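## Task

Scene 1: pick up the mug on the desk, set it on the closet's bottom shelf, then close the closet fully. The mug must not drop more than a few centimetres, must not be hit hard, and must end upright. The robot must not tip over or finish leaning. Anything that stays in place only because the robot is holding it does not count.

## Robot and tools

ROBOT. A Hello Robot Stretch 4 with one arm. It has an omni-wheel base, a lift that runs up a mast, an arm that telescopes straight forward, a three-joint wrist (yaw, pitch, roll) and a two-finger gripper. It stands about 1.6 m tall, and the rim of the base lies within 0.23 m of the base origin. Cameras: head_camera, head_left_camera, head_right_camera, wrist_camera. Loose objects may occasionally get a small shove from the scene itself.

FRAMES. Base frame: origin on the floor below the centre of the base, x ahead, y to the left, z up. hand_pose is given in the base frame and marks a point between the open fingertips (link pinch). With every wrist joint at zero its axes line up with the base axes. The printed value may be a little off. The odometry frame is the base frame as it was when the scene began. base_odometry counts wheel rotation only, so slipping shows up as travel. Heading runs from -3.142 to 3.142, positive to the left.

execute_actions. Arguments: "actions", a list holding exactly one action, or empty to just fetch the state and images; and "cameras", a list of camera names, or "all". If omitted or null you get every camera; [] gives none. An action can contain:
- "base": one command only, given as an offset from where the base last reported itself. {"translate_m": d} drives straight, forward positive, -2 to 2 m. {"strafe_m": d} slides sideways, left positive, -2 to 2 m. {"rotate_rad": d} turns in place, counter-clockwise positive, -3.2 to 3.2 rad.
- "joints": a single dict of absolute joint targets, keyed by name. These are targets, not offsets. lift_m 0 to 1.2 m. arm_m 0 to 0.55 m of extension. wrist_yaw_rad -1.134 to 4.276 (0 points ahead, positive turns left, 3.14 is stowed backward; above 3.4 the arm can get in the way). wrist_pitch_rad -1.117 to 4.259 (0 level, 1.57 pointing straight down). wrist_roll_rad -1.117 to 4.259 (0 puts both fingers at equal height; positive turns clockwise as seen from behind the gripper). gripper_m -0.038 to 0.141, the fingertip gap in metres; negative values press the tips together. A target past a joint's range is clamped and the result reports it. Any other bad value or unknown key rejects the whole call and nothing moves.
- "pace": "slow", "default", "fast" or "max". Base top speeds are 0.1/0.3/0.4/0.6 m/s and 1/2/3/4 rad/s. With lift_m above 0.2 these are lowered further, down to 0.3 m/s and 1 rad/s at a lift of 1.2.
- "contact_limits": {"arm_m": v}, v from 0 (gentlest) to 0.75 (firmest), default 0.5. It sets how much the arm may push before it halts.
- {"end_of_arm": "enable_torque"}, sent on its own. It turns wrist and gripper motors back on after a torque fault.
All motions in an action start at once. A joint you leave out may keep driving toward its previous target. No action runs longer than 15 s.

wait: {"seconds": 0-10}. No new command is sent; it returns state and images.
zoom_image: {"camera": name, "region": [x0,y0,x1,y1]} in pixels, at most 504x504. It enlarges that camera's most recent image.
read_manual: gives licence texts only.
finished_scene: {"scene": 1 or 2}. It ends the scene for good and reports success. The goal must already hold and keep holding, so let go of the object first. Replying without any tool call ends every remaining scene.

RESULT LINES. base_status and joint_status say how each motion ended. "done" for the base only means the wheels turned the commanded amount. "off_target": stopped short and may still be pushing. "contact_stop_at_<key>": something blocked it; that part drops its target and may go slack (a slack lift can sink under load, a slack base can roll). "limit_stop_at_<name>": a built-in limit stopped it. "limit_stop_at_tilt": the robot leans more than 6 degrees; lift, arm and wheels go limp until the lean eases. "limit_stop_at_own_body": a self-collision guard fired; moving away from the body still works. "torque_fault": a wrist or gripper motor maxed out and shut off, and needs enable_torque. After a stop, any later calls in the same reply are skipped. on_its_own lists things this call did not command; its "held at" values are targets, not positions. lidar_m: 12 distances in metres in 30-degree sectors, counter-clockwise from straight ahead (1st ahead, 4th left, 7th behind, 10th right). "-" means nothing seen, or something closer than 0.25 m. Table tops count; glass and thin legs may be missed. wrist_depth_mm: a 7x7 grid of median depths, 100-2000 mm, starting top-left. turned_by_wheels vs turned_by_imu: a gap above about 0.1 rad points to a collision or slip. base_tilt is in degrees, forward/right positive, with a fixed offset of about 1.5. motor_effort: percent of maximum, with the peak in brackets. These readings carry fixed offsets plus noise. For wheels, positive means turning right.

GRIPPING. Close to a gripper_m smaller than the object's width. Going lower squeezes harder and pulls the object up to a third of the shortfall toward the wrist. Neither the reading nor "done" confirms a grasp; a firm grip shows as a change in gripper effort. Raise the lift if the fingertips snag on a surface. To unfold at the start, send lift_m 0.4 together with wrist_yaw_rad 0. A tilted-up, rolled wrist can trigger self-collision stops.

AVOID. Do not turn or drive holding more than 1 kg with arm_m above 0.2, especially at fast or max pace. Avoid long, hard, high pushes or pulls, for example when shutting the door. Use a low arm contact limit near objects. Keep the mug from tipping, dropping or being struck.

Each tool is called after "Call:" as a command line: name --argument value for each argument, lists and objects as JSON in quotes; but a table of rows of numbers goes row by row, as --pt "numbers of a row", without its own name.

## Session

Call:
execute_actions --actions '[]'

Scene clock: 0.00 s.
base_odometry: x=+0.000 y=+0.000 heading=+0.000 (m, m, rad; odometry frame)
turned_by_wheels: +0.000 (rad since the last result)
turned_by_imu: +0.000 (rad since the last result)
base_tilt: forward=+0.3 right=-0.3 (deg)
lidar_m: 1.10 1.36 1.62 1.62 2.12 2.60 2.65 1.75 1.58 1.63 1.19 1.11
base_status: not commanded
joint_positions: lift_m=+0.272 arm_m=-0.003 wrist_yaw_rad=+3.128 wrist_pitch_rad=-0.012 wrist_roll_rad=+0.016 gripper_m=+0.057
joint_status: not commanded
motor_effort: lift_m=+20 arm_m=-1 wrist_yaw_rad=+1 wrist_pitch_rad=-7 wrist_roll_rad=-1 gripper_m=-4 wheel_0=+0 wheel_1=-1 wheel_2=+0 (%)
hand_pose: x=-0.1189 y=+0.0915 z=+0.4534 quat_wxyz=(+0.007, +0.006, +0.008, +1.000) (m; base frame)
wrist_depth_mm: - 136 222 - - - - / - 113 139 - - - - / - 125 162 - - - - / 141 141 - - - - - / 1808 - - - - - - / 1182 1366 200 1366 195 1576 1661 / 878 931 1042 - 1078 1008 1118
pictures: head_camera, head_left_camera, head_right_camera, wrist_camera
Images, in order (width x height): head_camera 420x560, head_left_camera 420x672, head_right_camera 420x672, wrist_camera 616x392.

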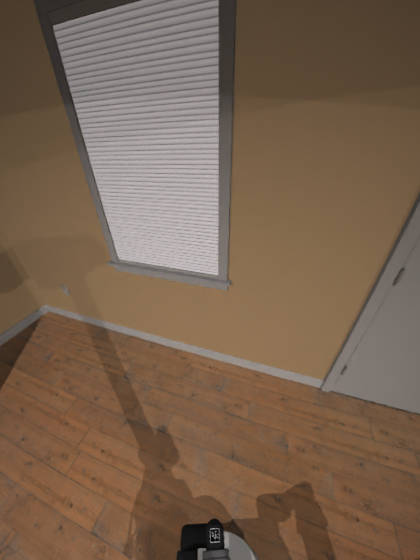

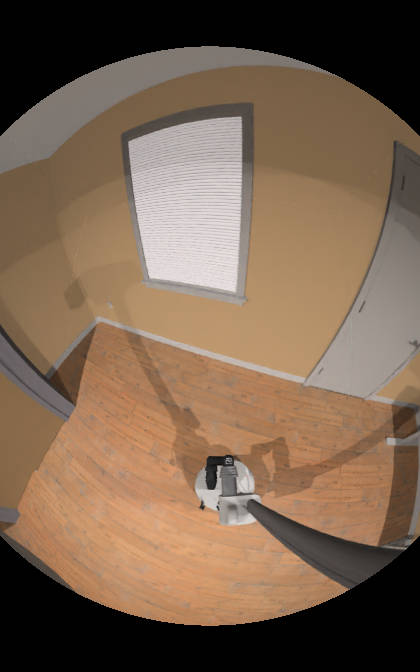

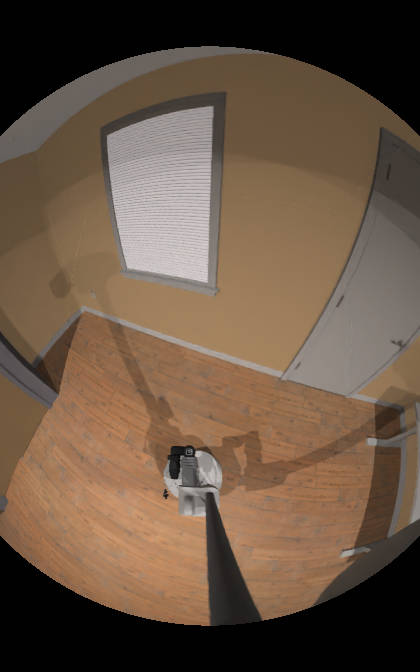

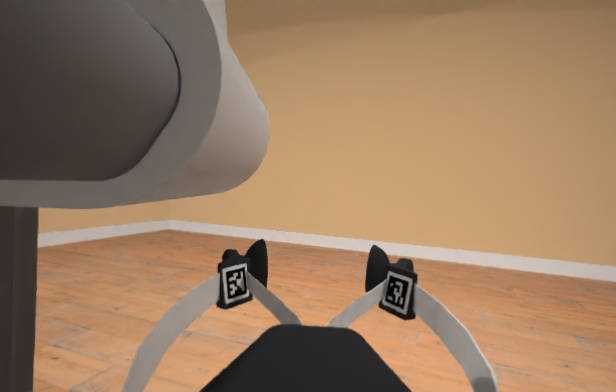

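Call:
execute_actions --actions '[{"base":{"rotate_rad":-1.57},"joints":{"lift_m":0.4,"wrist_yaw_rad":0}}]'

Call:
execute_actions --actions '[{"base":{"rotate_rad":-1.57}}]'

Call:
execute_actions --actions '[{"base":{"rotate_rad":-1.57}}]'

Scene clock: 2.50 s.
base_odometry: x=+0.000 y=+0.000 heading=-1.570 (m, m, rad; odometry frame)
turned_by_wheels: -1.570 (rad since the last result)
turned_by_imu: -1.588 (rad since the last result)
base_tilt: forward=+0.2 right=-0.3 (deg)
lidar_m: 1.60 1.22 1.12 1.11 1.38 1.61 1.63 2.13 2.62 2.63 1.74 1.59
base_status: done
joint_positions: lift_m=+0.400 arm_m=-0.003 wrist_yaw_rad=+0.000 wrist_pitch_rad=-0.012 wrist_roll_rad=+0.016 gripper_m=+0.057
joint_status: all done
motor_effort: lift_m=+21(24) arm_m=-1(0) wrist_yaw_rad=-2(7) wrist_pitch_rad=-6(7) wrist_roll_rad=-2(1) gripper_m=-4(4) wheel_0=+1(8) wheel_1=+2(6) wheel_2=+2(8) (%)
hand_pose: x=+0.4568 y=-0.0873 z=+0.5814 quat_wxyz=(+1.000, +0.008, -0.006, +0.000) (m; base frame)
wrist_depth_mm: 1060 1281 1808 - - 1983 1808 / 1042 1308 1808 - - 1921 1808 / 1060 1336 1808 - - 1921 1808 / 1060 1366 1863 - - 1921 1808 / 1078 1366 1661 - - 1921 1808 / 1078 1336 200 1661 195 1863 1756 / 1078 1160 1308 - 1366 1255 1366
pictures: head_camera, head_left_camera, head_right_camera, wrist_camera
Images, in order (width x height): head_camera 420x560, head_left_camera 420x672, head_right_camera 420x672, wrist_camera 616x392.

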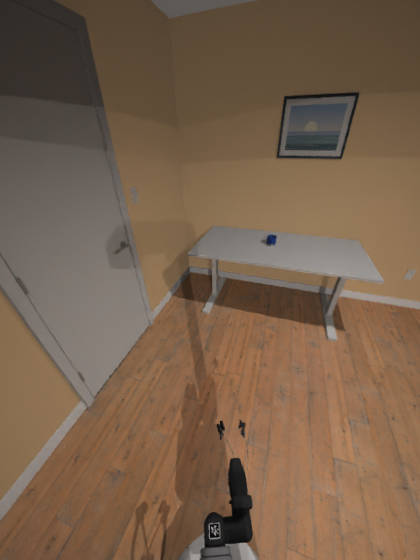

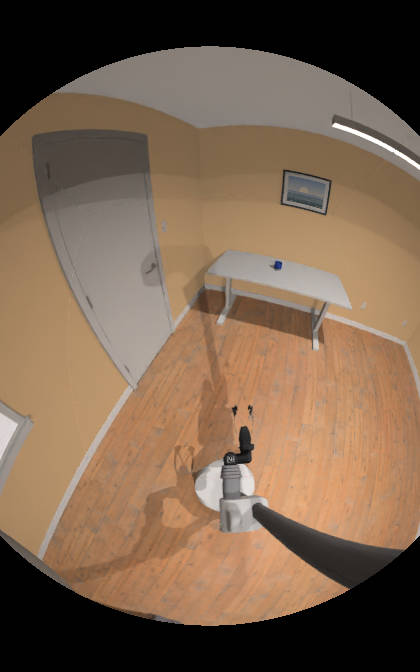

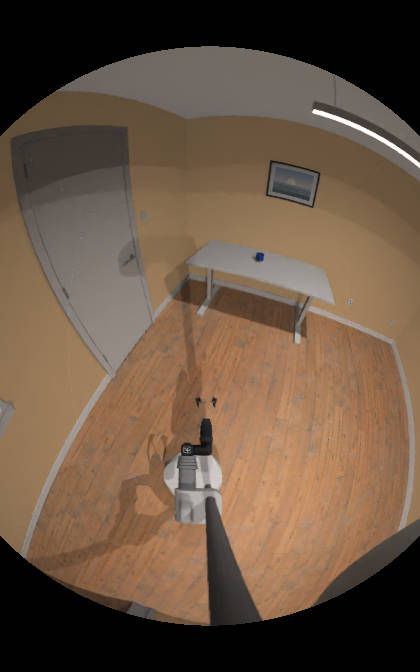

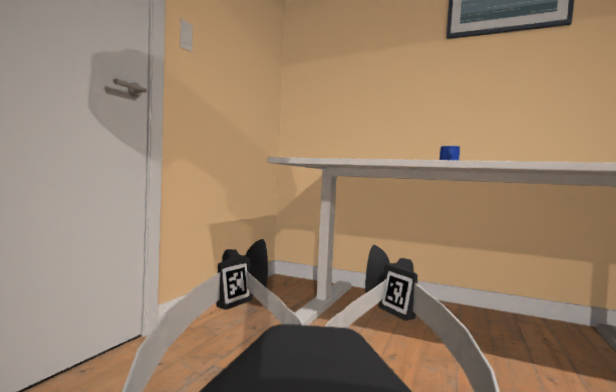

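Scene clock: 4.57 s.
base_odometry: x=+0.000 y=+0.000 heading=-3.139 (m, m, rad; odometry frame)
turned_by_wheels: -1.570 (rad since the last result)
turned_by_imu: -1.588 (rad since the last result)
base_tilt: forward=+0.4 right=-0.3 (deg)
lidar_m: 2.64 1.75 1.59 1.60 1.18 1.11 1.12 1.38 1.64 1.62 2.13 2.61
base_status: done
joint_positions: lift_m=+0.400 arm_m=-0.003 wrist_yaw_rad=+0.000 wrist_pitch_rad=-0.012 wrist_roll_rad=+0.016 gripper_m=+0.057
joint_status: not commanded
motor_effort: lift_m=+20(22) arm_m=-1(1) wrist_yaw_rad=-1(1) wrist_pitch_rad=-7(7) wrist_roll_rad=-1(1) gripper_m=-4(4) wheel_0=+2(7) wheel_1=+2(10) wheel_2=+2(4) (%)
hand_pose: x=+0.4568 y=-0.0874 z=+0.5816 quat_wxyz=(+1.000, +0.008, -0.006, +0.000) (m; base frame)
wrist_depth_mm: - - - - - - 1983 / - - - - - - 1983 / - - - - - - 1983 / - - - - - - 1983 / - - - - - - - / 1708 1708 200 1661 195 1983 1983 / 1205 1138 1281 - 1336 1281 1397
pictures: head_camera, head_left_camera, head_right_camera, wrist_camera
Images, in order (width x height): head_camera 420x560, head_left_camera 420x672, head_right_camera 420x672, wrist_camera 616x392.

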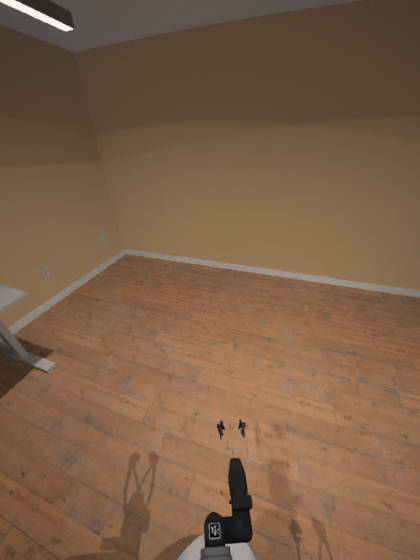

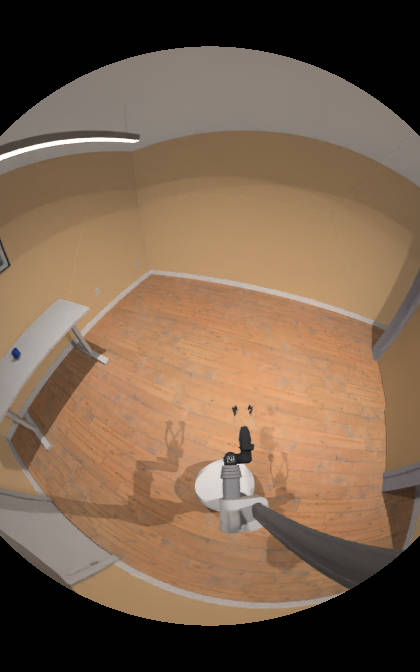

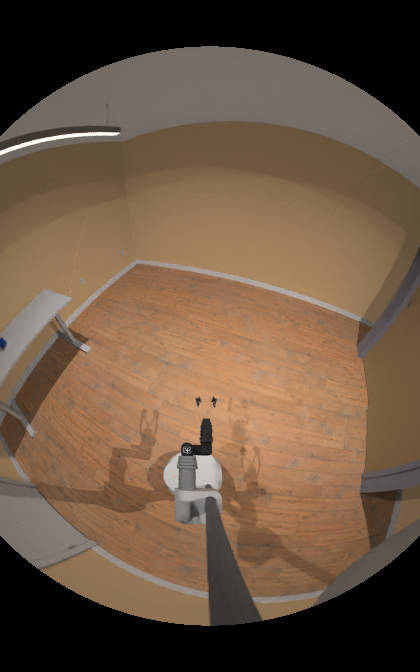

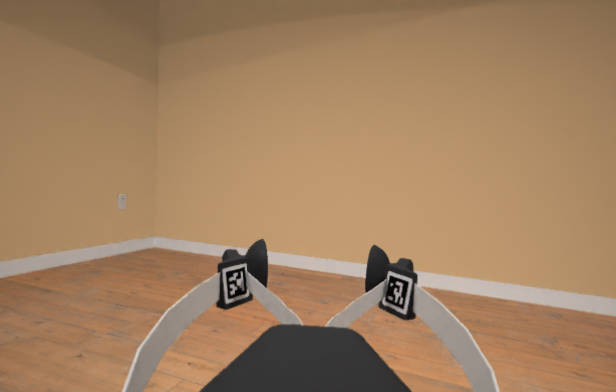

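Scene clock: 6.63 s.
base_odometry: x=+0.000 y=+0.000 heading=+1.574 (m, m, rad; odometry frame)
turned_by_wheels: -1.570 (rad since the last result)
turned_by_imu: -1.588 (rad since the last result)
base_tilt: forward=+0.2 right=-0.3 (deg)
lidar_m: 1.62 2.09 2.60 2.64 1.76 1.59 1.60 1.22 1.13 1.12 1.36 1.63
base_status: done
joint_positions: lift_m=+0.400 arm_m=-0.003 wrist_yaw_rad=+0.000 wrist_pitch_rad=-0.012 wrist_roll_rad=+0.016 gripper_m=+0.057
joint_status: not commanded
motor_effort: lift_m=+19(20) arm_m=-1(1) wrist_yaw_rad=+0(1) wrist_pitch_rad=-7(7) wrist_roll_rad=-1(1) gripper_m=-2(3) wheel_0=+1(7) wheel_1=+1(9) wheel_2=+1(9) (%)
hand_pose: x=+0.4568 y=-0.0874 z=+0.5816 quat_wxyz=(+1.000, +0.008, -0.006, +0.000) (m; base frame)
wrist_depth_mm: - 1921 1661 1499 1336 1863 1756 / - 1921 1708 1499 1336 1921 1756 / - 1983 1708 1537 1336 1921 1808 / - 1921 1708 1537 1366 1863 1756 / - 1983 1708 1537 1336 1921 1756 / 1708 1708 200 1499 195 1863 1808 / 1229 1160 1308 - 1308 1255 1366
pictures: head_camera, head_left_camera, head_right_camera, wrist_camera
Images, in order (width x height): head_camera 420x560, head_left_camera 420x672, head_right_camera 420x672, wrist_camera 616x392.

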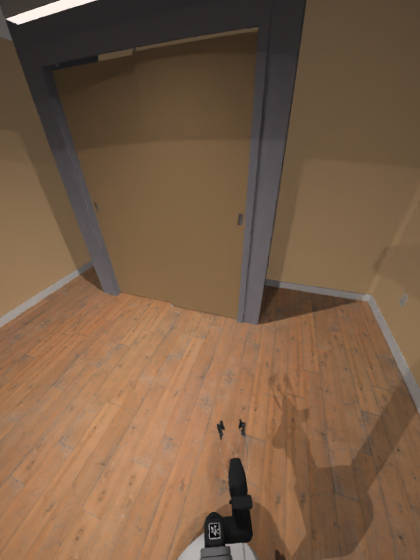

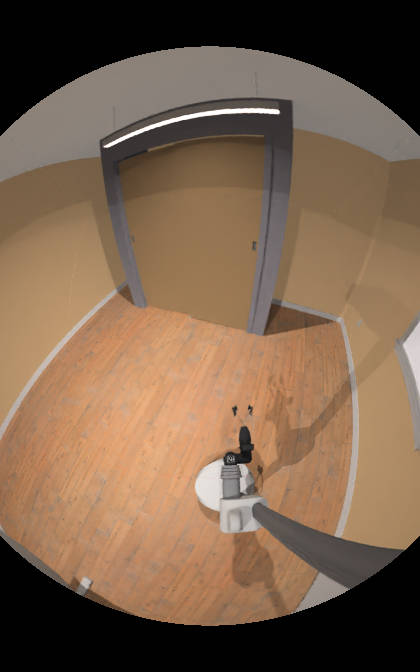

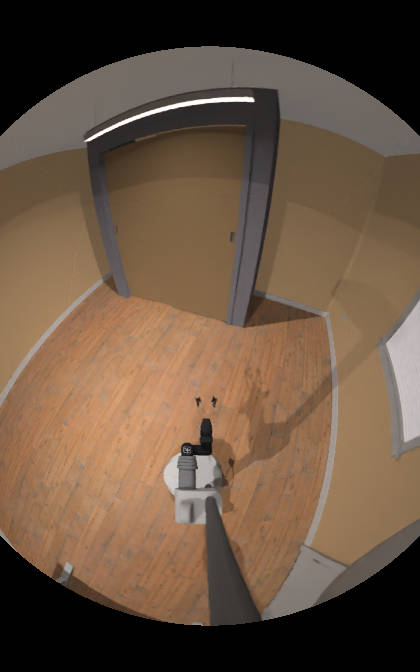

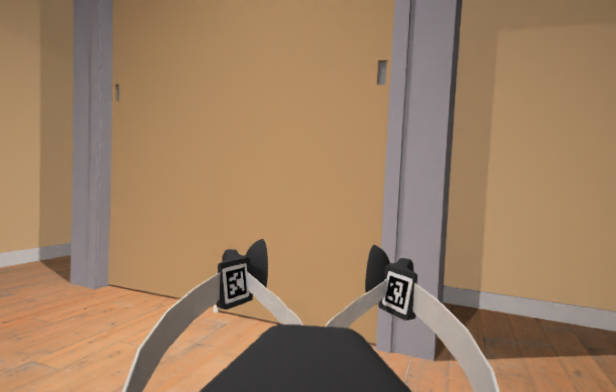

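Call:
execute_actions --actions '[{"base":{"rotate_rad":-0.22},"joints":{"lift_m":0.75}}]'

Call:
execute_actions --actions '[{"base":{"translate_m":0.6}}]'

Scene clock: 9.13 s.
base_odometry: x=+0.000 y=+0.000 heading=+1.355 (m, m, rad; odometry frame)
turned_by_wheels: -0.220 (rad since the last result)
turned_by_imu: -0.222 (rad since the last result)
base_tilt: forward=+0.3 right=-0.3 (deg)
lidar_m: 1.61 1.83 2.63 2.60 2.90 1.62 1.60 1.41 1.11 1.11 1.20 1.88
base_status: done
joint_positions: lift_m=+0.750 arm_m=-0.003 wrist_yaw_rad=+0.000 wrist_pitch_rad=-0.012 wrist_roll_rad=+0.016 gripper_m=+0.057
joint_status: all done
motor_effort: lift_m=+22(23) arm_m=-1(1) wrist_yaw_rad=+0(1) wrist_pitch_rad=-7(7) wrist_roll_rad=-1(1) gripper_m=-3(5) wheel_0=+1(7) wheel_1=+1(10) wheel_2=+1(8) (%)
hand_pose: x=+0.4568 y=-0.0874 z=+0.9314 quat_wxyz=(+1.000, +0.008, -0.006, +0.000) (m; base frame)
wrist_depth_mm: 1661 1537 1499 1397 - 1983 1921 / 1661 1537 1464 1397 - 1921 1921 / 1661 1537 1464 1397 - 1983 1921 / 1708 1576 1464 1430 - 1983 1921 / 1708 1537 1464 1430 - - 1921 / 1708 1576 200 1430 194 - 1921 / 1708 1576 1537 - - 1983 1863
pictures: head_camera, head_left_camera, head_right_camera, wrist_camera
Images, in order (width x height): head_camera 420x560, head_left_camera 420x672, head_right_camera 420x672, wrist_camera 616x392.

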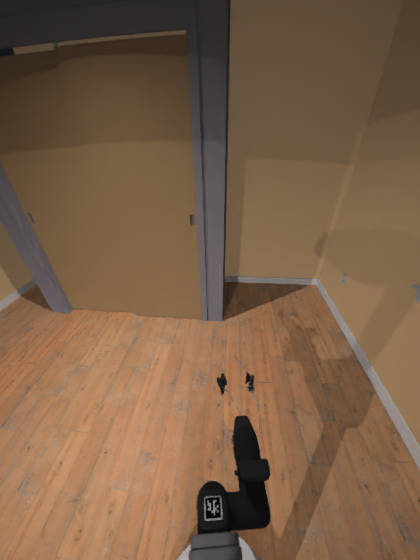

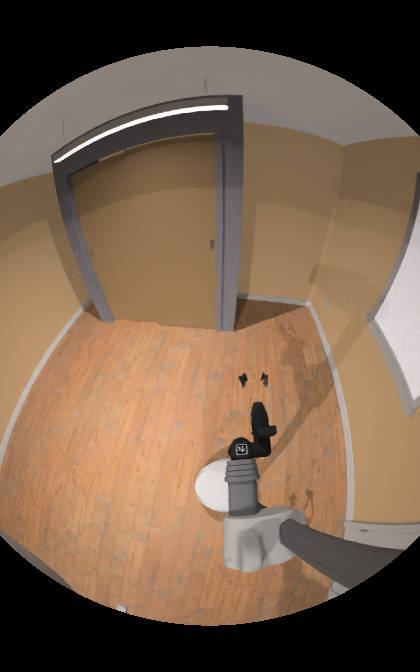

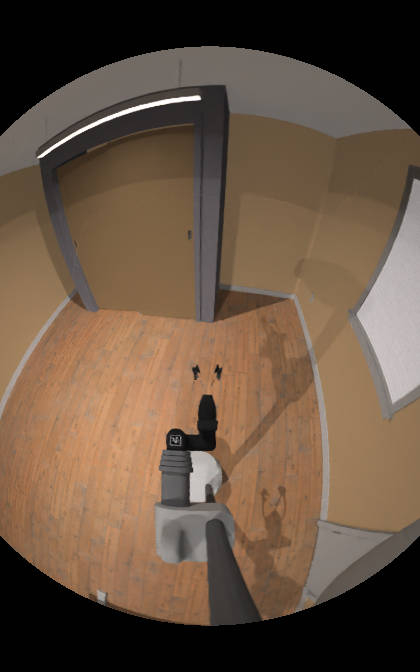

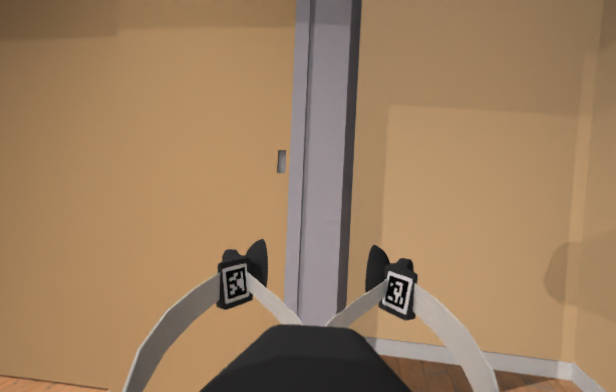

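Scene clock: 12.63 s.
base_odometry: x=+0.129 y=+0.586 heading=+1.355 (m, m, rad; odometry frame)
turned_by_wheels: +0.000 (rad since the last result)
turned_by_imu: +0.000 (rad since the last result)
base_tilt: forward=+0.2 right=-0.3 (deg)
lidar_m: 1.02 1.13 1.86 2.52 2.78 2.23 2.21 1.54 1.18 1.14 1.30 1.79
base_status: done
joint_positions: lift_m=+0.750 arm_m=-0.003 wrist_yaw_rad=+0.000 wrist_pitch_rad=-0.012 wrist_roll_rad=+0.016 gripper_m=+0.057
joint_status: not commanded
motor_effort: lift_m=+21(22) arm_m=-1(1) wrist_yaw_rad=+0(0) wrist_pitch_rad=-7(7) wrist_roll_rad=-1(1) gripper_m=-4(4) wheel_0=+1(7) wheel_1=+1(7) wheel_2=-1(10) (%)
hand_pose: x=+0.4568 y=-0.0874 z=+0.9315 quat_wxyz=(+1.000, +0.008, -0.006, +0.000) (m; base frame)
wrist_depth_mm: 931 878 854 788 1464 1397 1397 / 931 891 854 798 1464 1430 1397 / 960 904 854 809 1499 1430 1397 / 946 904 866 820 1499 1430 1397 / 960 904 866 809 1499 1464 1397 / 960 917 199 809 195 1464 1397 / 960 917 891 - 1537 1464 1430
pictures: head_camera, head_left_camera, head_right_camera, wrist_camera
Images, in order (width x height): head_camera 420x560, head_left_camera 420x672, head_right_camera 420x672, wrist_camera 616x392.

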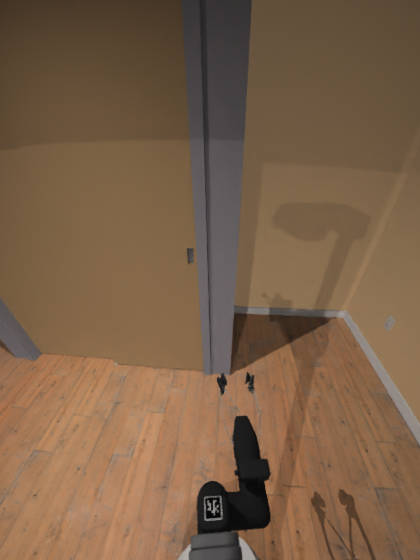

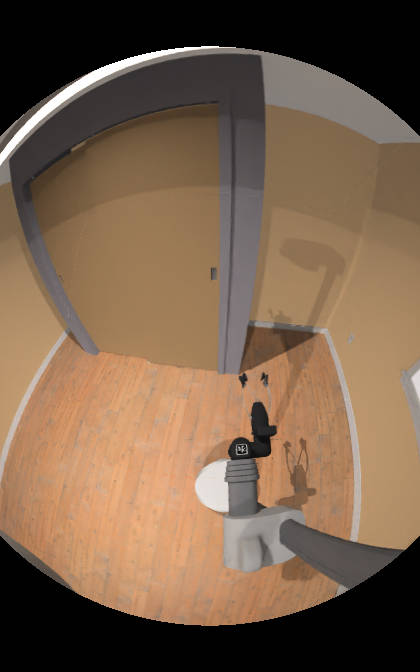

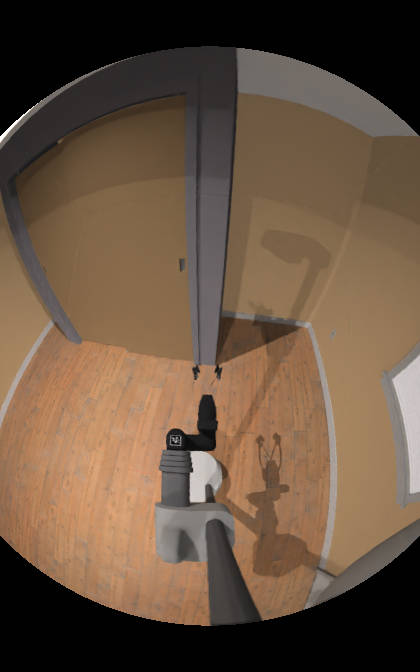

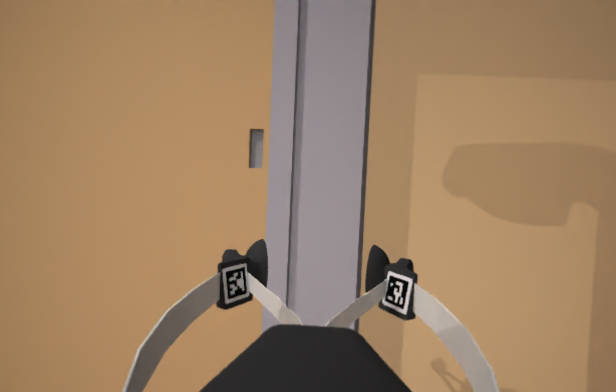

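Call:
execute_actions --actions '[{"base":{"rotate_rad":-0.12},"joints":{"lift_m":0.9,"gripper_m":0.0}}]'

Call:
execute_actions --actions '[{"base":{"strafe_m":0.3}}]'

Call:
execute_actions --actions '[{"base":{"translate_m":0.4}}]'

Scene clock: 14.60 s.
base_odometry: x=+0.129 y=+0.586 heading=+1.235 (m, m, rad; odometry frame)
turned_by_wheels: -0.119 (rad since the last result)
turned_by_imu: -0.120 (rad since the last result)
base_tilt: forward=+0.2 right=-0.5 (deg)
lidar_m: 1.02 1.10 1.58 2.53 2.65 2.30 2.23 1.65 1.22 1.17 1.25 1.79
base_status: done
joint_positions: lift_m=+0.900 arm_m=-0.003 wrist_yaw_rad=+0.000 wrist_pitch_rad=-0.012 wrist_roll_rad=+0.016 gripper_m=+0.000
joint_status: all done
motor_effort: lift_m=+21(21) arm_m=-1(1) wrist_yaw_rad=-1(0) wrist_pitch_rad=-7(7) wrist_roll_rad=-1(1) gripper_m=-6(8) wheel_0=+3(7) wheel_1=+2(7) wheel_2=+3(9) (%)
hand_pose: x=+0.4568 y=-0.0874 z=+1.0814 quat_wxyz=(+1.000, +0.008, -0.006, +0.000) (m; base frame)
wrist_depth_mm: 831 831 798 809 1499 1499 1464 / 842 842 798 809 1499 1499 1464 / 854 842 820 878 1537 1499 1464 / 854 842 820 1008 1537 1537 1499 / 866 854 820 820 1537 1537 1537 / 866 866 183 190 186 1537 1499 / 878 854 831 - 1576 1537 1499
pictures: head_camera, head_left_camera, head_right_camera, wrist_camera
Images, in order (width x height): head_camera 420x560, head_left_camera 420x672, head_right_camera 420x672, wrist_camera 616x392.

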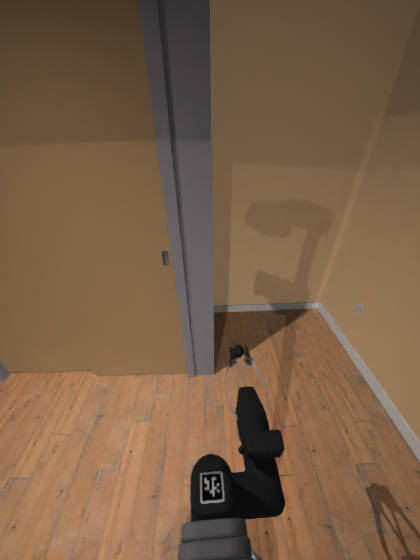

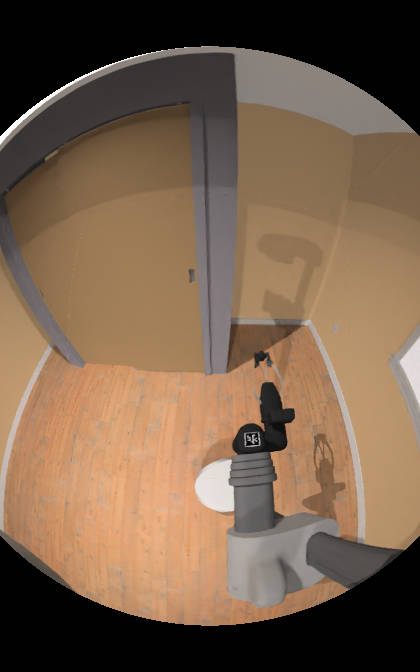

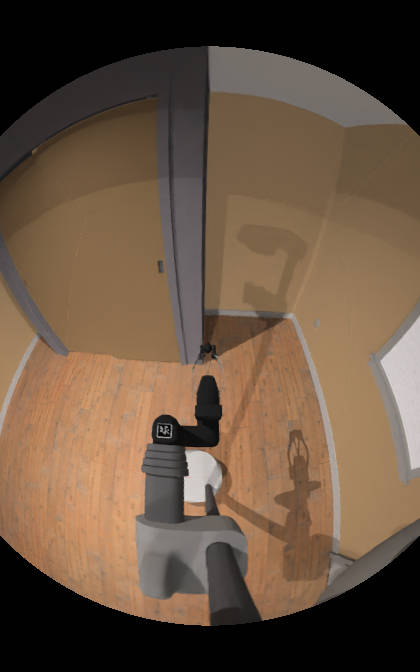

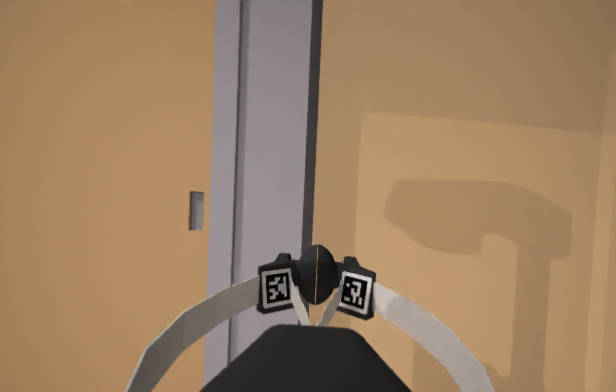

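Scene clock: 16.93 s.
base_odometry: x=-0.155 y=+0.685 heading=+1.235 (m, m, rad; odometry frame)
turned_by_wheels: +0.000 (rad since the last result)
turned_by_imu: +0.002 (rad since the last result)
base_tilt: forward=+0.3 right=-0.3 (deg)
lidar_m: 1.03 1.11 1.61 2.22 2.33 3.06 3.00 2.09 1.55 1.45 1.55 1.06
base_status: done
joint_positions: lift_m=+0.900 arm_m=-0.003 wrist_yaw_rad=+0.000 wrist_pitch_rad=-0.012 wrist_roll_rad=+0.016 gripper_m=+0.000
joint_status: not commanded
motor_effort: lift_m=+21(22) arm_m=-1(1) wrist_yaw_rad=+0(1) wrist_pitch_rad=-7(7) wrist_roll_rad=-1(1) gripper_m=-6(7) wheel_0=-1(11) wheel_1=+1(11) wheel_2=+0(3) (%)
hand_pose: x=+0.4568 y=-0.0874 z=+1.0815 quat_wxyz=(+1.000, +0.008, -0.006, +0.000) (m; base frame)
wrist_depth_mm: 854 842 831 820 798 1499 1464 / 854 842 831 831 798 1499 1499 / 854 842 831 831 798 1499 1499 / 878 854 854 842 809 1537 1499 / 866 866 854 820 809 1537 1499 / 866 878 183 190 186 1537 1499 / 891 878 854 - 831 1576 1499
pictures: head_camera, head_left_camera, head_right_camera, wrist_camera
Images, in order (width x height): head_camera 420x560, head_left_camera 420x672, head_right_camera 420x672, wrist_camera 616x392.

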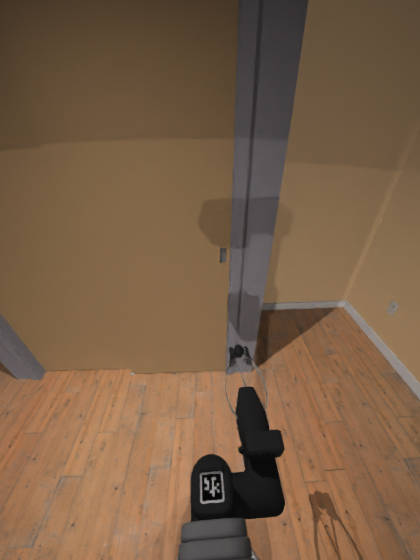

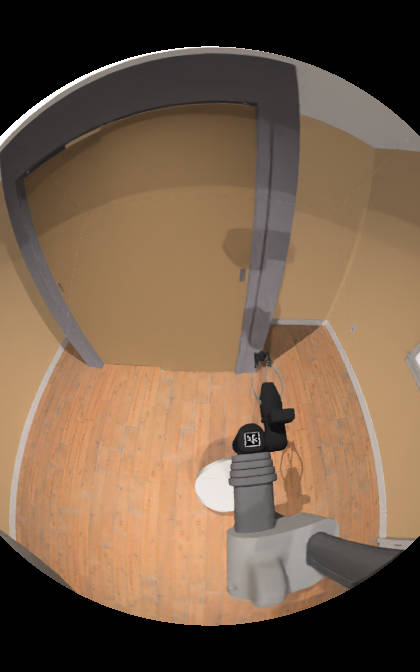

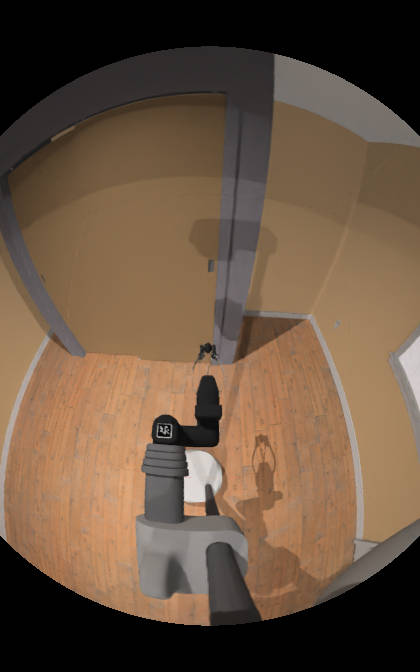

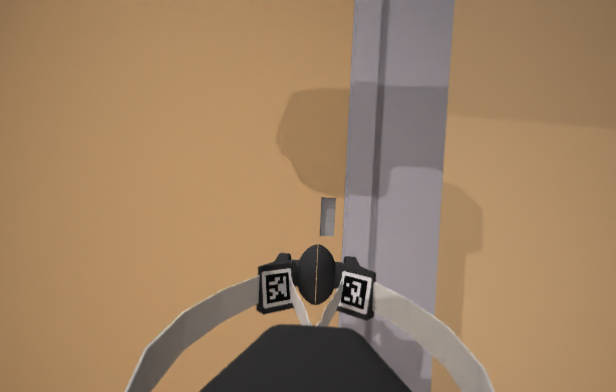

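Scene clock: 19.73 s.
base_odometry: x=-0.023 y=+1.062 heading=+1.235 (m, m, rad; odometry frame)
turned_by_wheels: +0.000 (rad since the last result)
turned_by_imu: +0.000 (rad since the last result)
base_tilt: forward=+0.2 right=-0.2 (deg)
lidar_m: 0.63 0.69 1.05 2.23 2.32 3.23 3.42 2.07 1.51 1.47 1.58 0.64
base_status: done
joint_positions: lift_m=+0.900 arm_m=-0.003 wrist_yaw_rad=+0.000 wrist_pitch_rad=-0.012 wrist_roll_rad=+0.016 gripper_m=+0.000
joint_status: not commanded
motor_effort: lift_m=+20(21) arm_m=-1(1) wrist_yaw_rad=+0(0) wrist_pitch_rad=-7(7) wrist_roll_rad=-1(1) gripper_m=-5(6) wheel_0=+0(7) wheel_1=+0(5) wheel_2=-1(11) (%)
hand_pose: x=+0.4568 y=-0.0874 z=+1.0815 quat_wxyz=(+1.000, +0.008, -0.006, +0.000) (m; base frame)
wrist_depth_mm: 442 436 430 427 392 402 399 / 442 436 433 427 397 404 399 / 449 442 439 430 399 404 404 / 452 445 439 433 402 410 1098 / 452 449 442 433 402 410 1118 / 455 449 183 190 186 413 1118 / 462 452 449 - 407 413 1138
pictures: head_camera, head_left_camera, head_right_camera, wrist_camera
Images, in order (width x height): head_camera 420x560, head_left_camera 420x672, head_right_camera 420x672, wrist_camera 616x392.

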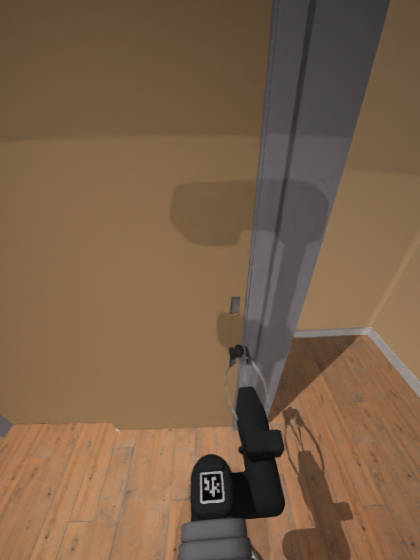

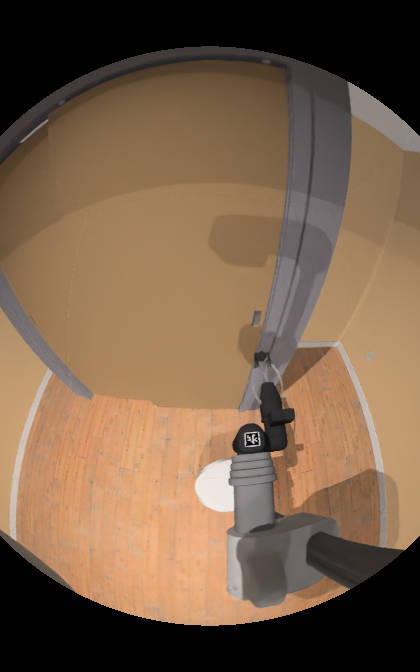

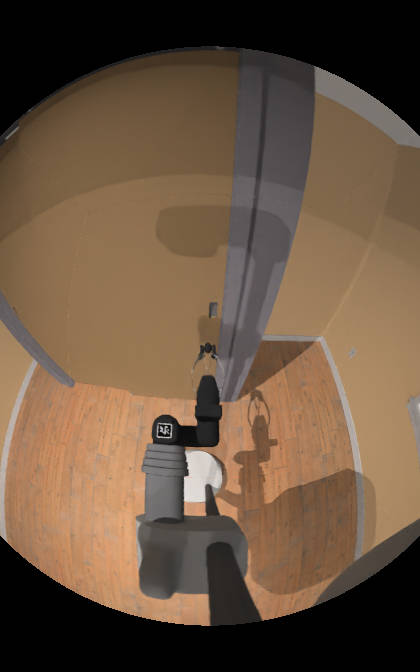

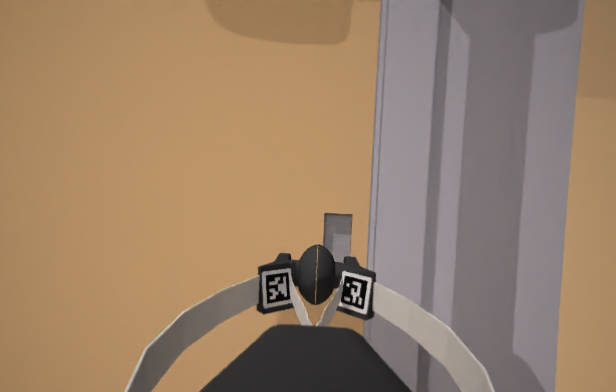

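Call:
execute_actions --actions '[{"base":{"strafe_m":-0.03},"joints":{"lift_m":0.865,"arm_m":0.13}}]' --cameras '["wrist_camera","head_camera"]'

Scene clock: 21.30 s.
base_odometry: x=+0.005 y=+1.053 heading=+1.235 (m, m, rad; odometry frame)
turned_by_wheels: +0.000 (rad since the last result)
turned_by_imu: +0.000 (rad since the last result)
base_tilt: forward=+0.4 right=-0.2 (deg)
lidar_m: 0.61 0.69 1.05 2.24 2.36 3.29 3.42 2.06 1.51 1.42 1.56 0.66
base_status: done
joint_positions: lift_m=+0.865 arm_m=+0.129 wrist_yaw_rad=+0.000 wrist_pitch_rad=-0.012 wrist_roll_rad=+0.016 gripper_m=+0.000
joint_status: all done
motor_effort: lift_m=+17(22) arm_m=+6(5) wrist_yaw_rad=-1(1) wrist_pitch_rad=-7(7) wrist_roll_rad=-1(1) gripper_m=-7(7) wheel_0=+0(9) wheel_1=-2(9) wheel_2=+0(1) (%)
hand_pose: x=+0.5883 y=-0.0874 z=+1.0468 quat_wxyz=(+1.000, +0.008, -0.006, +0.000) (m; base frame)
wrist_depth_mm: 307 303 298 296 263 272 270 / 309 306 303 298 265 276 272 / 312 306 303 300 265 277 274 / 312 309 304 303 268 278 276 / 314 312 307 301 270 279 277 / 317 314 183 190 186 282 278 / 320 317 312 - 273 283 281
pictures: head_camera, wrist_camera
Images, in order (width x height): head_camera 420x560, wrist_camera 616x392.

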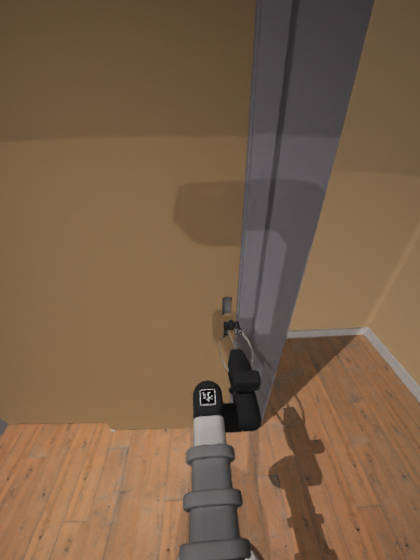

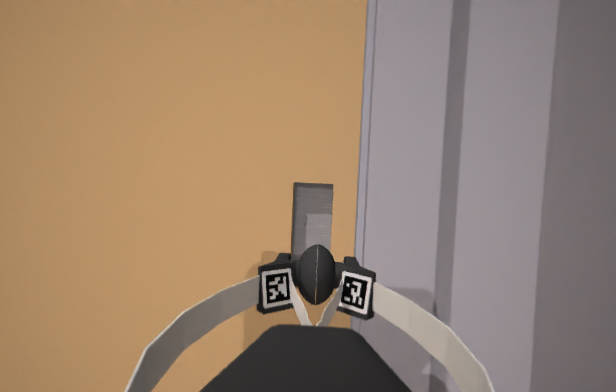

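Call:
execute_actions --actions '[{"joints":{"lift_m":0.875,"arm_m":0.25},"contact_limits":{"arm_m":0.1},"pace":"slow"}]' --cameras '["wrist_camera","head_camera"]'

Call:
execute_actions --actions '[{"base":{"strafe_m":0.1},"pace":"slow"}]' --cameras '["wrist_camera","head_camera"]'

Scene clock: 23.30 s.
base_odometry: x=+0.005 y=+1.052 heading=+1.235 (m, m, rad; odometry frame)
turned_by_wheels: -0.001 (rad since the last result)
turned_by_imu: +0.004 (rad since the last result)
base_tilt: forward=+0.3 right=-0.4 (deg)
lidar_m: 0.61 0.69 1.05 2.24 2.37 3.30 3.43 2.06 1.47 1.43 1.51 0.65
base_status: not commanded
joint_positions: lift_m=+0.875 arm_m=+0.205 wrist_yaw_rad=-0.010 wrist_pitch_rad=-0.013 wrist_roll_rad=+0.016 gripper_m=+0.000
joint_status: arm_m contact_stop (moved +0.076 of +0.121); the others done
on_its_own: arm_m is slack since a contact_stop (your +0.250 is given up); wrist_yaw_rad is at rest, and its effort (+30) is outside its rest range (-13 to +13)
motor_effort: lift_m=+19(20) arm_m=+0(20) wrist_yaw_rad=+30(40) wrist_pitch_rad=-4(7) wrist_roll_rad=-1(1) gripper_m=-3(7) wheel_0=+0(3) wheel_1=+0(3) wheel_2=-9(11) (%)
contact_limits: arm_m 0.1
hand_pose: x=+0.6633 y=-0.0904 z=+1.0567 quat_wxyz=(+1.000, +0.008, -0.006, -0.005) (m; base frame)
wrist_depth_mm: 232 229 227 225 192 190 202 / 233 231 229 227 193 192 203 / 235 233 230 228 194 193 204 / 236 234 232 229 196 195 206 / 237 236 233 230 197 208 207 / 240 237 184 190 182 209 208 / 241 239 236 - 199 199 210
pictures: head_camera, wrist_camera
Images, in order (width x height): head_camera 420x560, wrist_camera 616x392.

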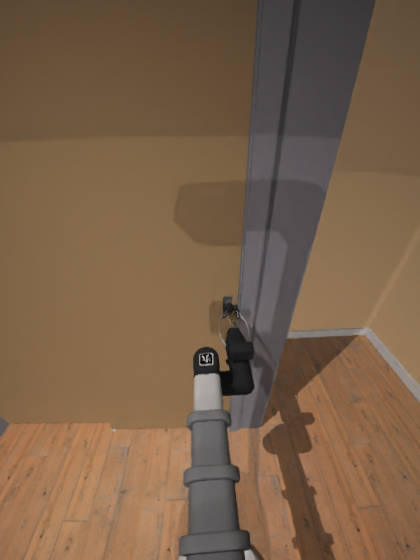

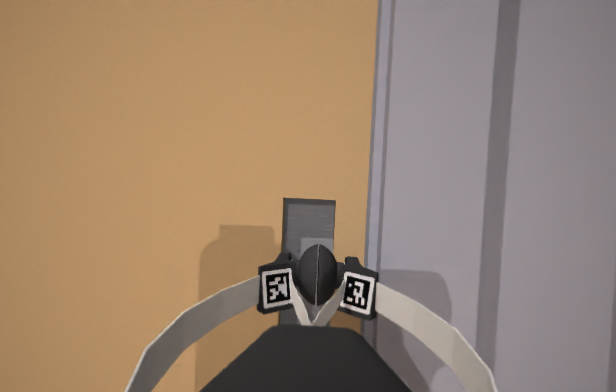

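not run: a stop came earlier in this reply.

Call:
execute_actions --actions '[{"joints":{"arm_m":0.12}}]' --cameras '[]'

Call:
execute_actions --actions '[{"base":{"strafe_m":0.095},"joints":{"wrist_yaw_rad":-0.3}}]' --cameras '["wrist_camera"]'

Call:
execute_actions --actions '[{"joints":{"arm_m":0.2},"pace":"slow"}]' --cameras '["wrist_camera","head_camera"]'

Scene clock: 24.60 s.
base_odometry: x=+0.005 y=+1.053 heading=+1.235 (m, m, rad; odometry frame)
turned_by_wheels: +0.001 (rad since the last result)
turned_by_imu: +0.001 (rad since the last result)
base_tilt: forward=+0.4 right=-0.3 (deg)
lidar_m: 0.63 0.68 1.05 2.24 2.36 3.33 3.41 2.07 1.50 1.45 1.57 0.64
base_status: not commanded
joint_positions: lift_m=+0.875 arm_m=+0.121 wrist_yaw_rad=+0.000 wrist_pitch_rad=-0.012 wrist_roll_rad=+0.016 gripper_m=+0.000
joint_status: all done
motor_effort: lift_m=+19(19) arm_m=-6(7) wrist_yaw_rad=+0(30) wrist_pitch_rad=-6(6) wrist_roll_rad=-1(1) gripper_m=-5(5) wheel_0=+0(0) wheel_1=+0(0) wheel_2=-2(10) (%)
hand_pose: x=+0.5804 y=-0.0874 z=+1.0565 quat_wxyz=(+1.000, +0.008, -0.006, +0.000) (m; base frame)
wrist_depth_mm: 315 310 307 303 271 279 278 / 319 312 309 304 271 282 279 / 319 315 310 306 274 285 281 / 320 319 314 309 276 287 283 / 324 319 315 309 277 287 286 / 327 322 183 190 186 289 287 / 329 324 320 - 282 291 289
pictures: none
No camera images: the call's "cameras" was empty. Leave "cameras" out to get every camera's image.

Scene clock: 26.03 s.
base_odometry: x=-0.084 y=+1.084 heading=+1.235 (m, m, rad; odometry frame)
turned_by_wheels: +0.000 (rad since the last result)
turned_by_imu: +0.001 (rad since the last result)
base_tilt: forward=+0.3 right=-0.5 (deg)
lidar_m: 0.64 0.68 1.04 2.14 2.27 3.18 3.40 2.17 1.60 1.56 1.66 0.66
base_status: done
joint_positions: lift_m=+0.875 arm_m=+0.121 wrist_yaw_rad=-0.300 wrist_pitch_rad=-0.012 wrist_roll_rad=+0.016 gripper_m=+0.000
joint_status: all done
motor_effort: lift_m=+19(20) arm_m=-6(6) wrist_yaw_rad=-1(7) wrist_pitch_rad=-6(6) wrist_roll_rad=-1(1) gripper_m=-7(5) wheel_0=-1(9) wheel_1=+2(10) wheel_2=+0(2) (%)
hand_pose: x=+0.5418 y=-0.1687 z=+1.0565 quat_wxyz=(+0.989, +0.007, -0.007, -0.149) (m; base frame)
wrist_depth_mm: 294 309 325 342 332 368 1308 / 296 309 327 343 334 373 1308 / 298 314 329 347 340 377 1308 / 300 314 332 347 342 379 1336 / 301 319 334 330 359 384 1366 / 304 319 183 190 186 387 1366 / 306 320 336 - 368 392 1366
pictures: wrist_camera
Images, in order (width x height): wrist_camera 616x392.

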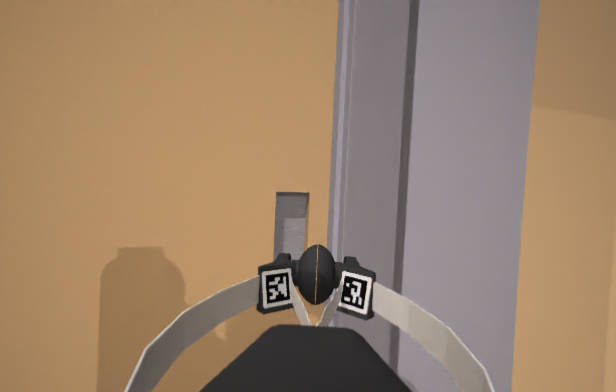

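Scene clock: 28.10 s.
base_odometry: x=-0.084 y=+1.084 heading=+1.235 (m, m, rad; odometry frame)
turned_by_wheels: +0.000 (rad since the last result)
turned_by_imu: +0.001 (rad since the last result)
base_tilt: forward=+0.2 right=-0.2 (deg)
lidar_m: 0.65 0.70 1.04 2.14 2.27 3.19 3.39 2.16 1.60 1.55 1.68 0.66
base_status: not commanded
joint_positions: lift_m=+0.875 arm_m=+0.199 wrist_yaw_rad=-0.300 wrist_pitch_rad=-0.012 wrist_roll_rad=+0.016 gripper_m=+0.000
joint_status: all done
motor_effort: lift_m=+20(19) arm_m=+6(5) wrist_yaw_rad=-2(2) wrist_pitch_rad=-7(6) wrist_roll_rad=-1(1) gripper_m=-6(6) wheel_0=-1(1) wheel_1=+2(2) wheel_2=+0(0) (%)
hand_pose: x=+0.6196 y=-0.1687 z=+1.0565 quat_wxyz=(+0.989, +0.007, -0.007, -0.149) (m; base frame)
wrist_depth_mm: 226 238 251 265 254 279 300 / 228 240 253 267 257 282 300 / 230 241 255 270 259 286 306 / 231 244 257 274 260 287 309 / 234 246 259 267 260 291 312 / 235 247 183 190 186 294 315 / 237 246 260 - 264 296 319
pictures: head_camera, wrist_camera
Images, in order (width x height): head_camera 420x560, wrist_camera 616x392.

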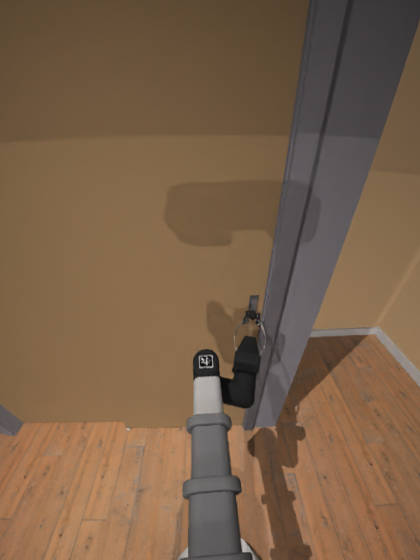

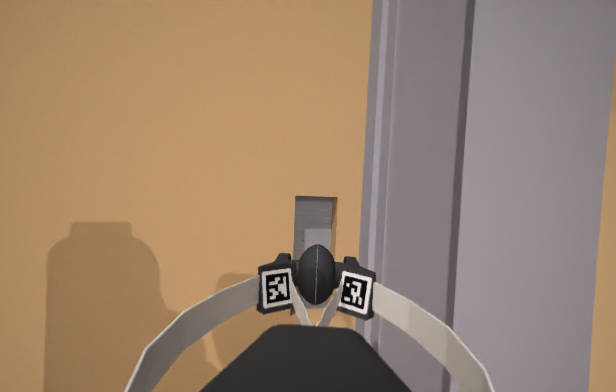

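Well aligned.

Call:
execute_actions --actions '[{"joints":{"arm_m":0.3},"contact_limits":{"arm_m":0.1},"pace":"slow"}]' --cameras '["wrist_camera","head_camera"]'

Scene clock: 29.47 s.
base_odometry: x=-0.085 y=+1.084 heading=+1.235 (m, m, rad; odometry frame)
turned_by_wheels: +0.000 (rad since the last result)
turned_by_imu: +0.000 (rad since the last result)
base_tilt: forward=+0.3 right=-0.2 (deg)
lidar_m: 0.64 0.71 1.04 2.14 2.28 3.20 3.41 2.14 1.61 1.53 1.69 0.65
base_status: not commanded
joint_positions: lift_m=+0.875 arm_m=+0.242 wrist_yaw_rad=-0.312 wrist_pitch_rad=-0.011 wrist_roll_rad=+0.016 gripper_m=+0.000
joint_status: arm_m contact_stop (moved +0.043 of +0.101)
on_its_own: arm_m is slack since a contact_stop (your +0.300 is given up); wrist_yaw_rad is at rest, and its effort (+35) is outside its rest range (-13 to +13)
motor_effort: lift_m=+20(20) arm_m=+0(13) wrist_yaw_rad=+35(42) wrist_pitch_rad=-8(9) wrist_roll_rad=-1(1) gripper_m=-5(5) wheel_0=+3(3) wheel_1=+2(2) wheel_2=-8(8) (%)
contact_limits: arm_m 0.1
hand_pose: x=+0.6605 y=-0.1718 z=+1.0564 quat_wxyz=(+0.988, +0.007, -0.007, -0.155) (m; base frame)
wrist_depth_mm: 190 201 213 226 230 221 253 / 193 202 214 227 229 223 255 / 193 204 216 230 227 226 257 / 195 206 219 233 227 228 260 / 196 208 220 228 221 247 264 / 198 208 179 188 185 250 266 / 200 207 220 - 224 231 270
pictures: head_camera, wrist_camera
Images, in order (width x height): head_camera 420x560, wrist_camera 616x392.

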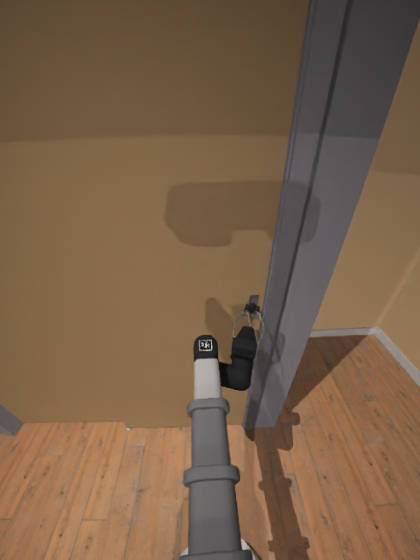

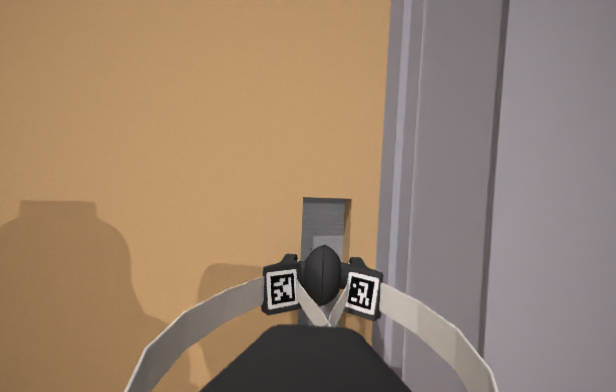

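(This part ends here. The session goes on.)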